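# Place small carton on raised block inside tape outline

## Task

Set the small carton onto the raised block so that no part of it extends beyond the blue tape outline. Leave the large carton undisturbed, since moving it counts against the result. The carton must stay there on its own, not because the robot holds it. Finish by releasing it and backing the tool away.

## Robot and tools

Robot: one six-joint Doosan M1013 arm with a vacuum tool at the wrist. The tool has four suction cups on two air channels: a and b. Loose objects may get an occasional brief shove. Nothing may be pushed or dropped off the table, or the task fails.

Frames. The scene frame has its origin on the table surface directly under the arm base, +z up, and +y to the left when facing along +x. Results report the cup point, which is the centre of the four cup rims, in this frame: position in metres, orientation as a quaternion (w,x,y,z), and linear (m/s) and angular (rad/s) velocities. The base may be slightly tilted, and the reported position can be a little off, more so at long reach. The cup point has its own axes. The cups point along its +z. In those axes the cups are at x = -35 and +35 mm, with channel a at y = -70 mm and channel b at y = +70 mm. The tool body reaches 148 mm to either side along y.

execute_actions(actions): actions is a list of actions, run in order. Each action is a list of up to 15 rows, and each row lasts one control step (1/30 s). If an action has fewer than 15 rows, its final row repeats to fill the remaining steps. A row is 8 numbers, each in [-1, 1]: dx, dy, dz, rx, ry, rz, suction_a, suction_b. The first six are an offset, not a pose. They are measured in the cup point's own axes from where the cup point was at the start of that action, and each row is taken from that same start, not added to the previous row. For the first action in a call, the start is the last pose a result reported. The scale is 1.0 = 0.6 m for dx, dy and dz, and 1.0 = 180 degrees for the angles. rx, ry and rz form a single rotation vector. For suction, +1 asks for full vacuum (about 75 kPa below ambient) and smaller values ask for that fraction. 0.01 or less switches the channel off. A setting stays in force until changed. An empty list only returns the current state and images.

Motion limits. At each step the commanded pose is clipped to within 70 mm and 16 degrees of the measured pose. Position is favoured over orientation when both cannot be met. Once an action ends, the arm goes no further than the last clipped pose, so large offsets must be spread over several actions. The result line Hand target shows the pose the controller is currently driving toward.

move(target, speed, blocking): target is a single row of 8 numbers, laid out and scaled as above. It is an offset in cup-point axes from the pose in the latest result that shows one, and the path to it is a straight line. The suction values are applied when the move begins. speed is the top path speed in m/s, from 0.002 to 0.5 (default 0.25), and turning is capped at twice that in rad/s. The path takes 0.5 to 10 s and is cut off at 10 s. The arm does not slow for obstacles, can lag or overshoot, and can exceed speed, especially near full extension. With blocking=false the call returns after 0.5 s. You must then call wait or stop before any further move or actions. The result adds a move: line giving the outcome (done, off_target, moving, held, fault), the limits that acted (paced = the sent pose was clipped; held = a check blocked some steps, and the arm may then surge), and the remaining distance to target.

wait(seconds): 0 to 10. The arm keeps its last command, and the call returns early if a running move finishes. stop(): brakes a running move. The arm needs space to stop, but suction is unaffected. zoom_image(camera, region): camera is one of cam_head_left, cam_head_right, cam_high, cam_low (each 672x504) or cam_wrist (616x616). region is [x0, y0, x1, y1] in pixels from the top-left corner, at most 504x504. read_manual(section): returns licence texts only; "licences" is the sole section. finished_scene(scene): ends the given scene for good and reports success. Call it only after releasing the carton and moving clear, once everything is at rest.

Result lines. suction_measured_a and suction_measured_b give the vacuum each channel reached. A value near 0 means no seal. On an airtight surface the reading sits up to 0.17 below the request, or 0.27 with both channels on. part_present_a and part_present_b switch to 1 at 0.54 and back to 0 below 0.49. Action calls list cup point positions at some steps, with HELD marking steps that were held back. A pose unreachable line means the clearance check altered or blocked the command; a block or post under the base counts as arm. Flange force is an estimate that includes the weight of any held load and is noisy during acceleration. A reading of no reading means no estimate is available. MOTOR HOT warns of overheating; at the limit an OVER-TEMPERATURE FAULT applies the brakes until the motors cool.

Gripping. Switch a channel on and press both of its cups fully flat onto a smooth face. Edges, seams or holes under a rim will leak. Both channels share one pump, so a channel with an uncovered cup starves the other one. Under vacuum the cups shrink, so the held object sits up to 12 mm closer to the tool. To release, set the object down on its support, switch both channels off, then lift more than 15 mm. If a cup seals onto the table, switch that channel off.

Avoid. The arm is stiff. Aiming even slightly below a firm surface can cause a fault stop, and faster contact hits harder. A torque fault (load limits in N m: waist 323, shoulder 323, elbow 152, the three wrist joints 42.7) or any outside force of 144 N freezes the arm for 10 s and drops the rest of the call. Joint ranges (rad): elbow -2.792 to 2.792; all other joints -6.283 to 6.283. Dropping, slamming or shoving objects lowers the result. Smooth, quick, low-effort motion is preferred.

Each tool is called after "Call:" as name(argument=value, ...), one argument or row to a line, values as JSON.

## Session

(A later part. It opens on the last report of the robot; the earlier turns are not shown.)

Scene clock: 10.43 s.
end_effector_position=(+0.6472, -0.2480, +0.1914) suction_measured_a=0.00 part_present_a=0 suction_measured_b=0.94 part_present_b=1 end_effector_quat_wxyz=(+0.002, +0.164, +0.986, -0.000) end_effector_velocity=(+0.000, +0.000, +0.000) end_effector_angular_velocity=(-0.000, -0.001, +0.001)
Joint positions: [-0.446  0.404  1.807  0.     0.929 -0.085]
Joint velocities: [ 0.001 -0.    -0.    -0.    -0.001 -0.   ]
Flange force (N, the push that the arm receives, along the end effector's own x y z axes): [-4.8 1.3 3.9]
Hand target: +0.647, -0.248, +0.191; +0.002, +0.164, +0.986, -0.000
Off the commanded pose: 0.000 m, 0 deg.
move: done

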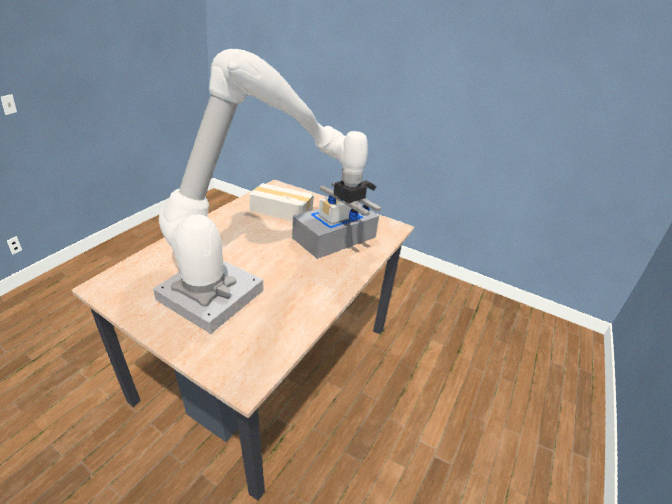

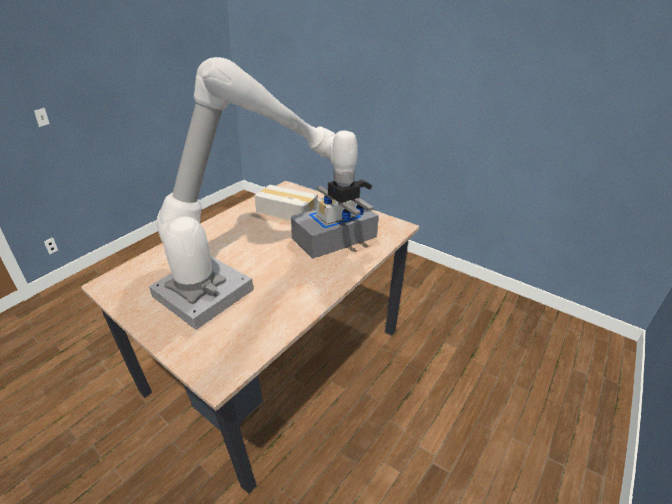

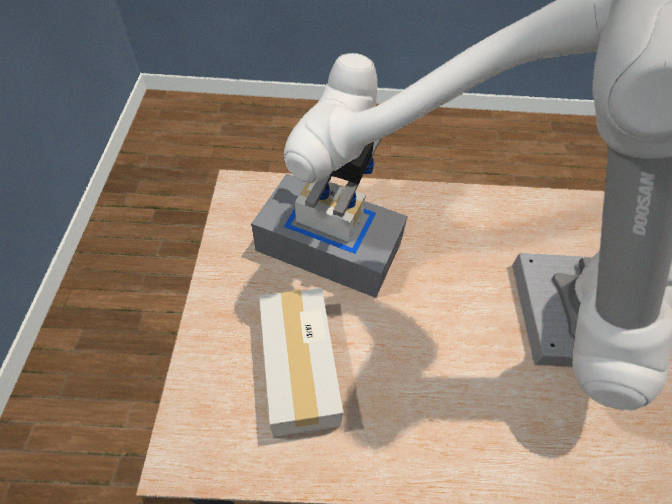

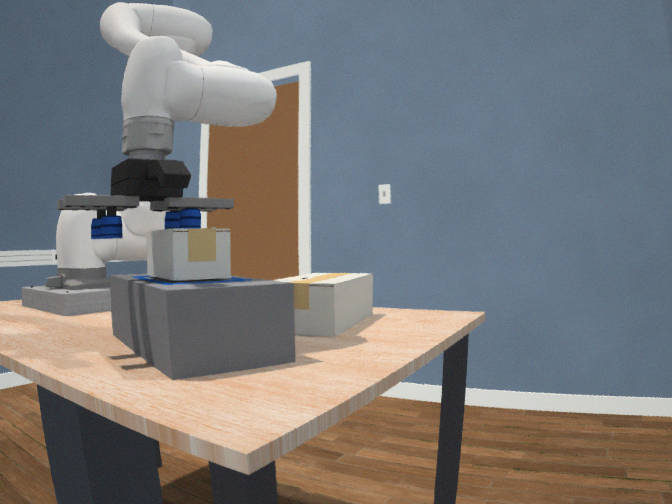

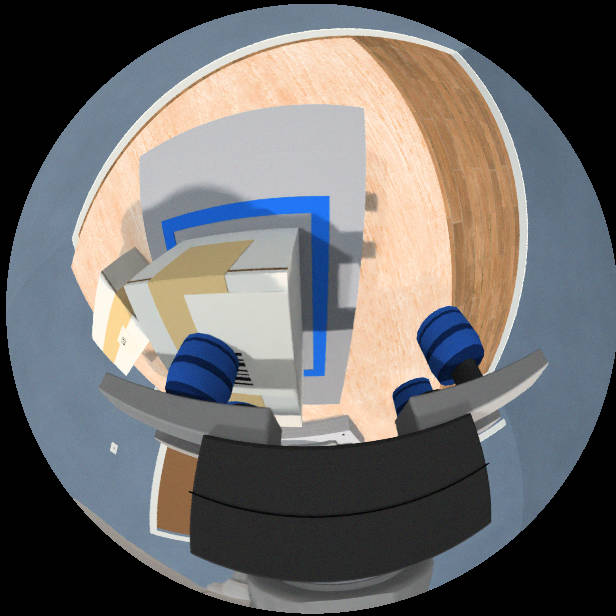

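Call:
move(
  target=[0,-0.002,0.005,0,0,0,0,1],
  speed=0.01,
)

Call:
execute_actions(
  actions=[
    [[0,0,0,0,0,0,0,0]],
  ],
)

Call:
move(
  target=[0,0,-0.2,0,0,0,0,0],
  speed=0.15,
)

Scene clock: 11.33 s.
end_effector_position=(+0.6468, -0.2492, +0.1884) suction_measured_a=0.00 part_present_a=0 suction_measured_b=0.94 part_present_b=1 end_effector_quat_wxyz=(+0.002, +0.164, +0.986, -0.000) end_effector_velocity=(-0.000, +0.000, +0.001) end_effector_angular_velocity=(-0.002, +0.000, +0.001)
Joint positions: [-0.448  0.407  1.809  0.     0.923 -0.087]
Joint velocities: [ 0.001 -0.001  0.    -0.003  0.     0.002]
Flange force (N, the push that the arm receives, along the end effector's own x y z axes): [-4.8 -0.3 4.2]
Hand target: +0.647, -0.249, +0.188; +0.002, +0.164, +0.986, -0.000
Off the commanded pose: 0.000 m, 0 deg.
move: done

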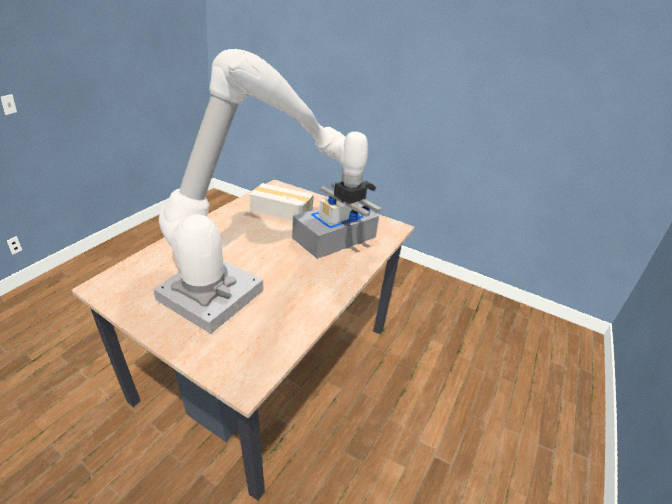

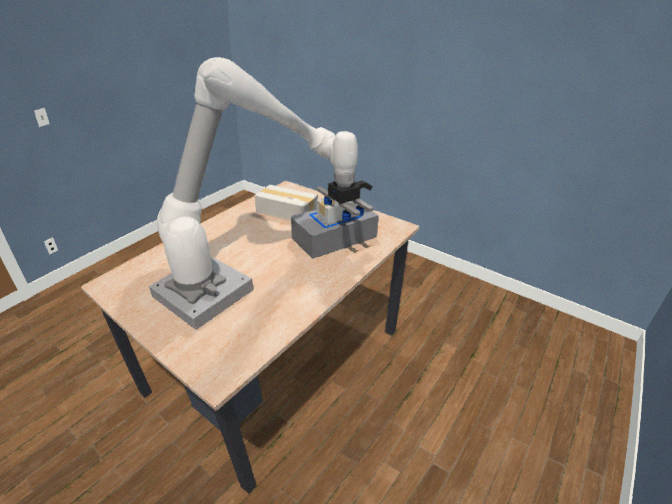

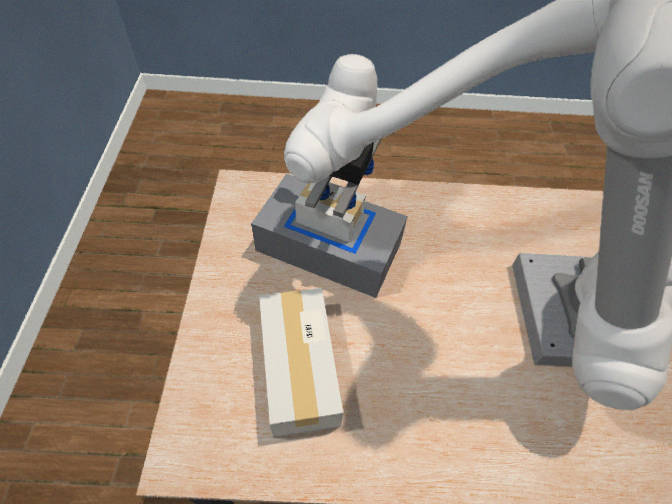

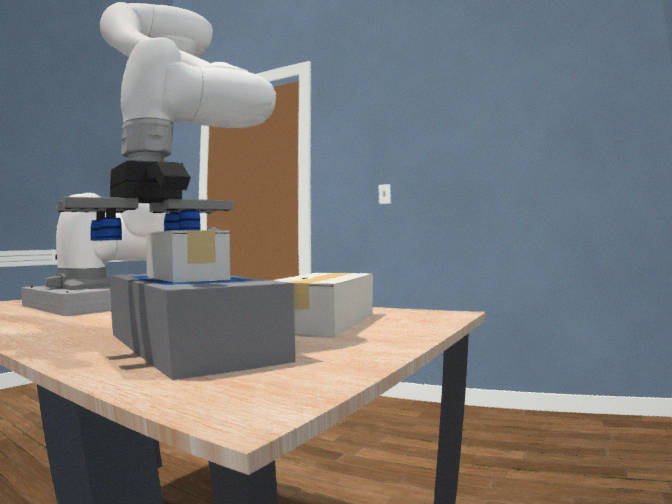

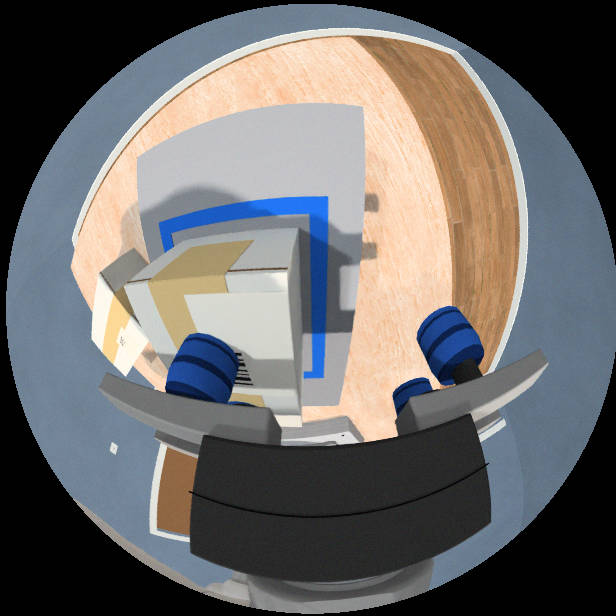

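Scene clock: 11.83 s.
end_effector_position=(+0.6468, -0.2492, +0.1885) suction_measured_a=0.00 part_present_a=0 suction_measured_b=0.00 part_present_b=0 end_effector_quat_wxyz=(+0.002, +0.164, +0.986, -0.000) end_effector_velocity=(-0.000, +0.001, -0.001) end_effector_angular_velocity=(+0.001, +0.003, -0.000)
Joint positions: [-0.448  0.407  1.809  0.     0.923 -0.087]
Joint velocities: [ 0.001  0.001  0.    -0.     0.002  0.001]
Flange force (N, the push that the arm receives, along the end effector's own x y z axes): [-4.4 0.5 -30.4]
Hand target: +0.647, -0.249, +0.188; +0.002, +0.164, +0.986, -0.000
Off the commanded pose: 0.000 m, 0 deg.
Step readings (end_effector_position):
0: (+0.6468, -0.2492, +0.1884)
1: (+0.6468, -0.2492, +0.1884)
2: (+0.6468, -0.2492, +0.1884)
4: (+0.6468, -0.2492, +0.1885)
8: (+0.6468, -0.2492, +0.1885)
15: end_effector_position above

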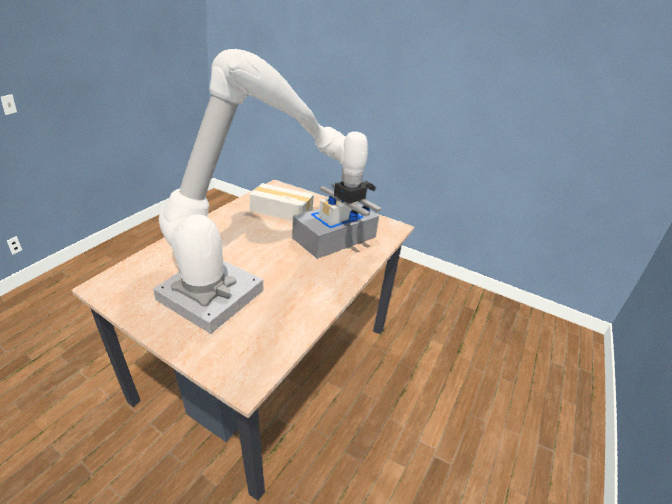

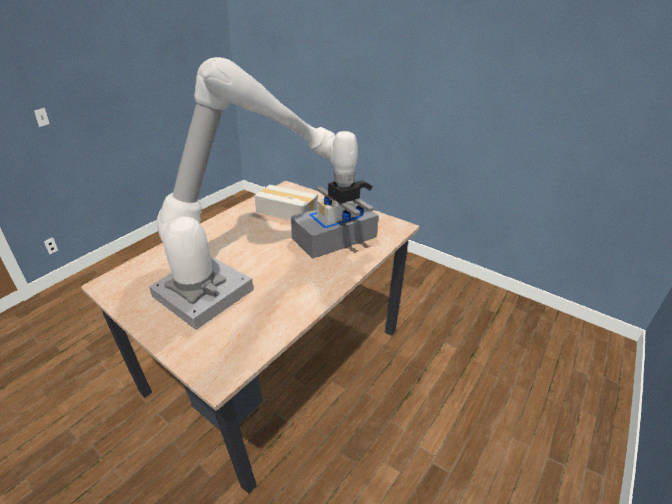

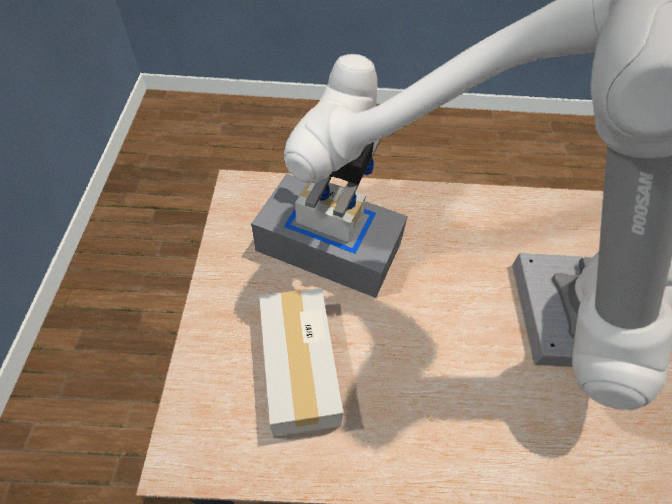

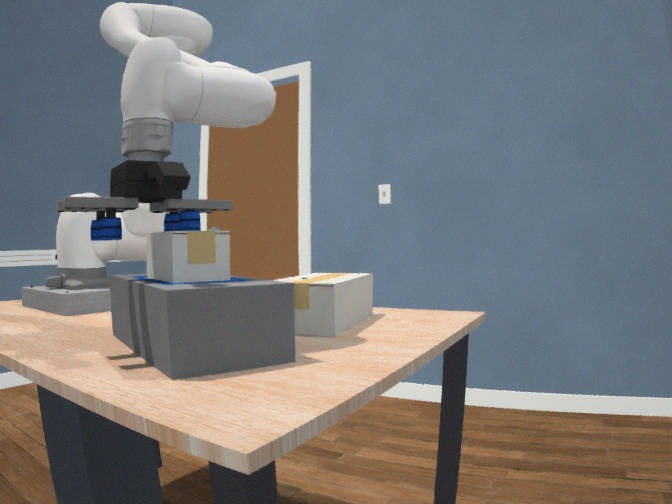

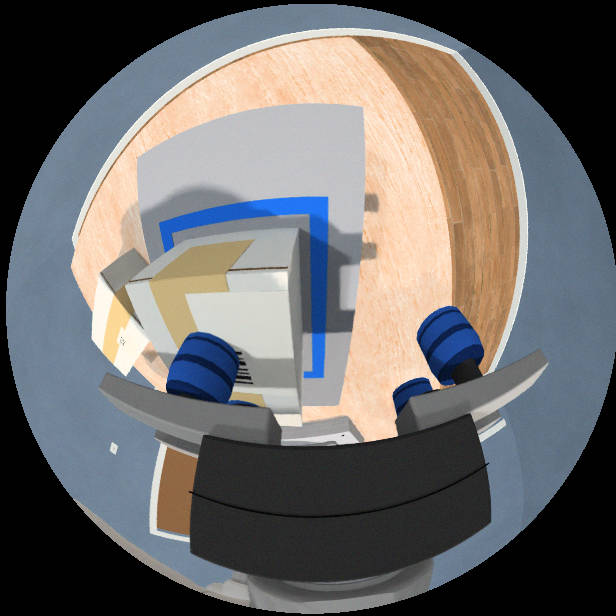

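Scene clock: 12.97 s.
end_effector_position=(+0.6465, -0.2491, +0.3084) suction_measured_a=0.00 part_present_a=0 suction_measured_b=0.00 part_present_b=0 end_effector_quat_wxyz=(+0.002, +0.164, +0.986, -0.000) end_effector_velocity=(-0.000, -0.000, +0.000) end_effector_angular_velocity=(+0.001, +0.000, -0.001)
Joint positions: [-0.448  0.305  1.706  0.     1.128 -0.087]
Joint velocities: [-0.001 -0.    -0.001  0.     0.001 -0.   ]
Flange force (N, the push that the arm receives, along the end effector's own x y z axes): [-6.4 0.2 -0.5]
Hand target: +0.646, -0.249, +0.308; +0.002, +0.164, +0.986, -0.000
Off the commanded pose: 0.000 m, 0 deg.
move: done

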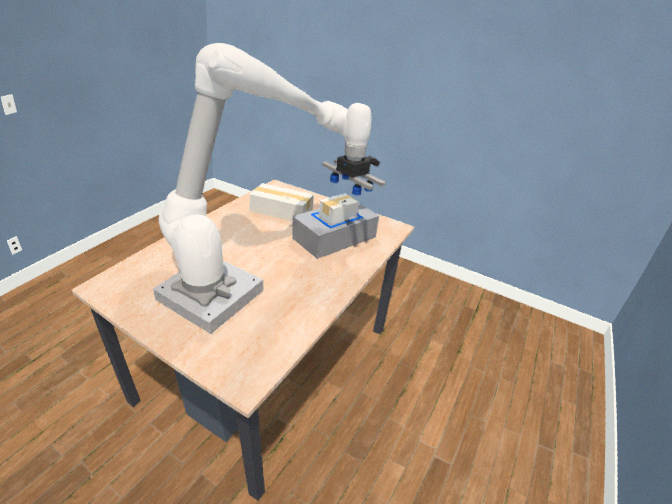

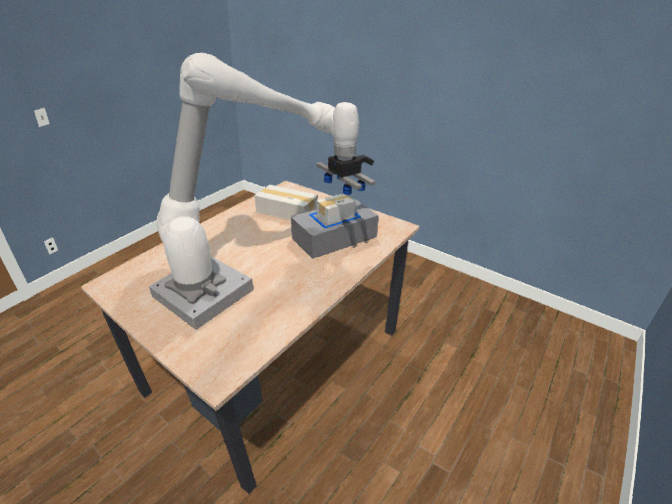

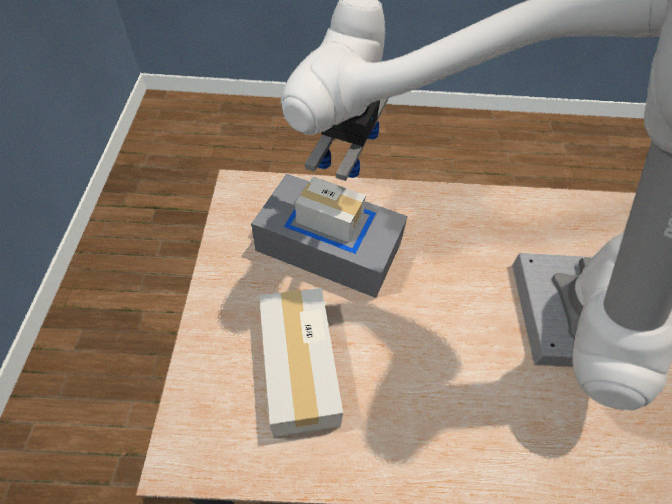

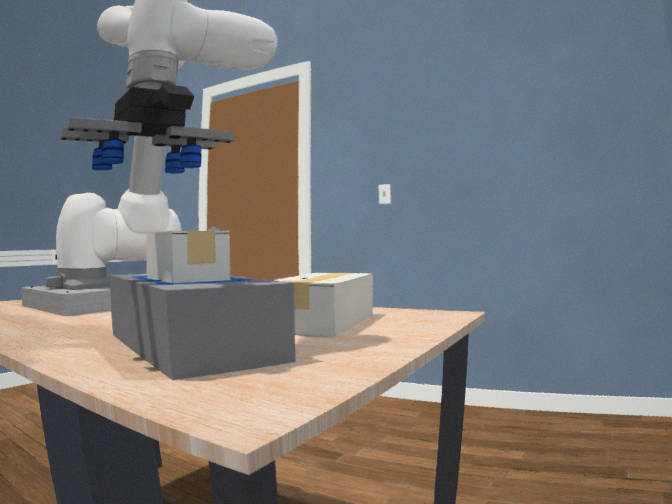

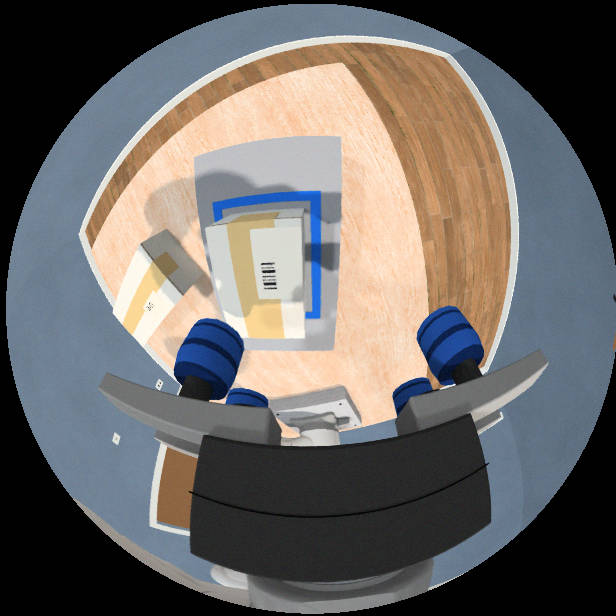

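Call:
finished_scene(
  scene=2,
)

The scene is finished: the task was done.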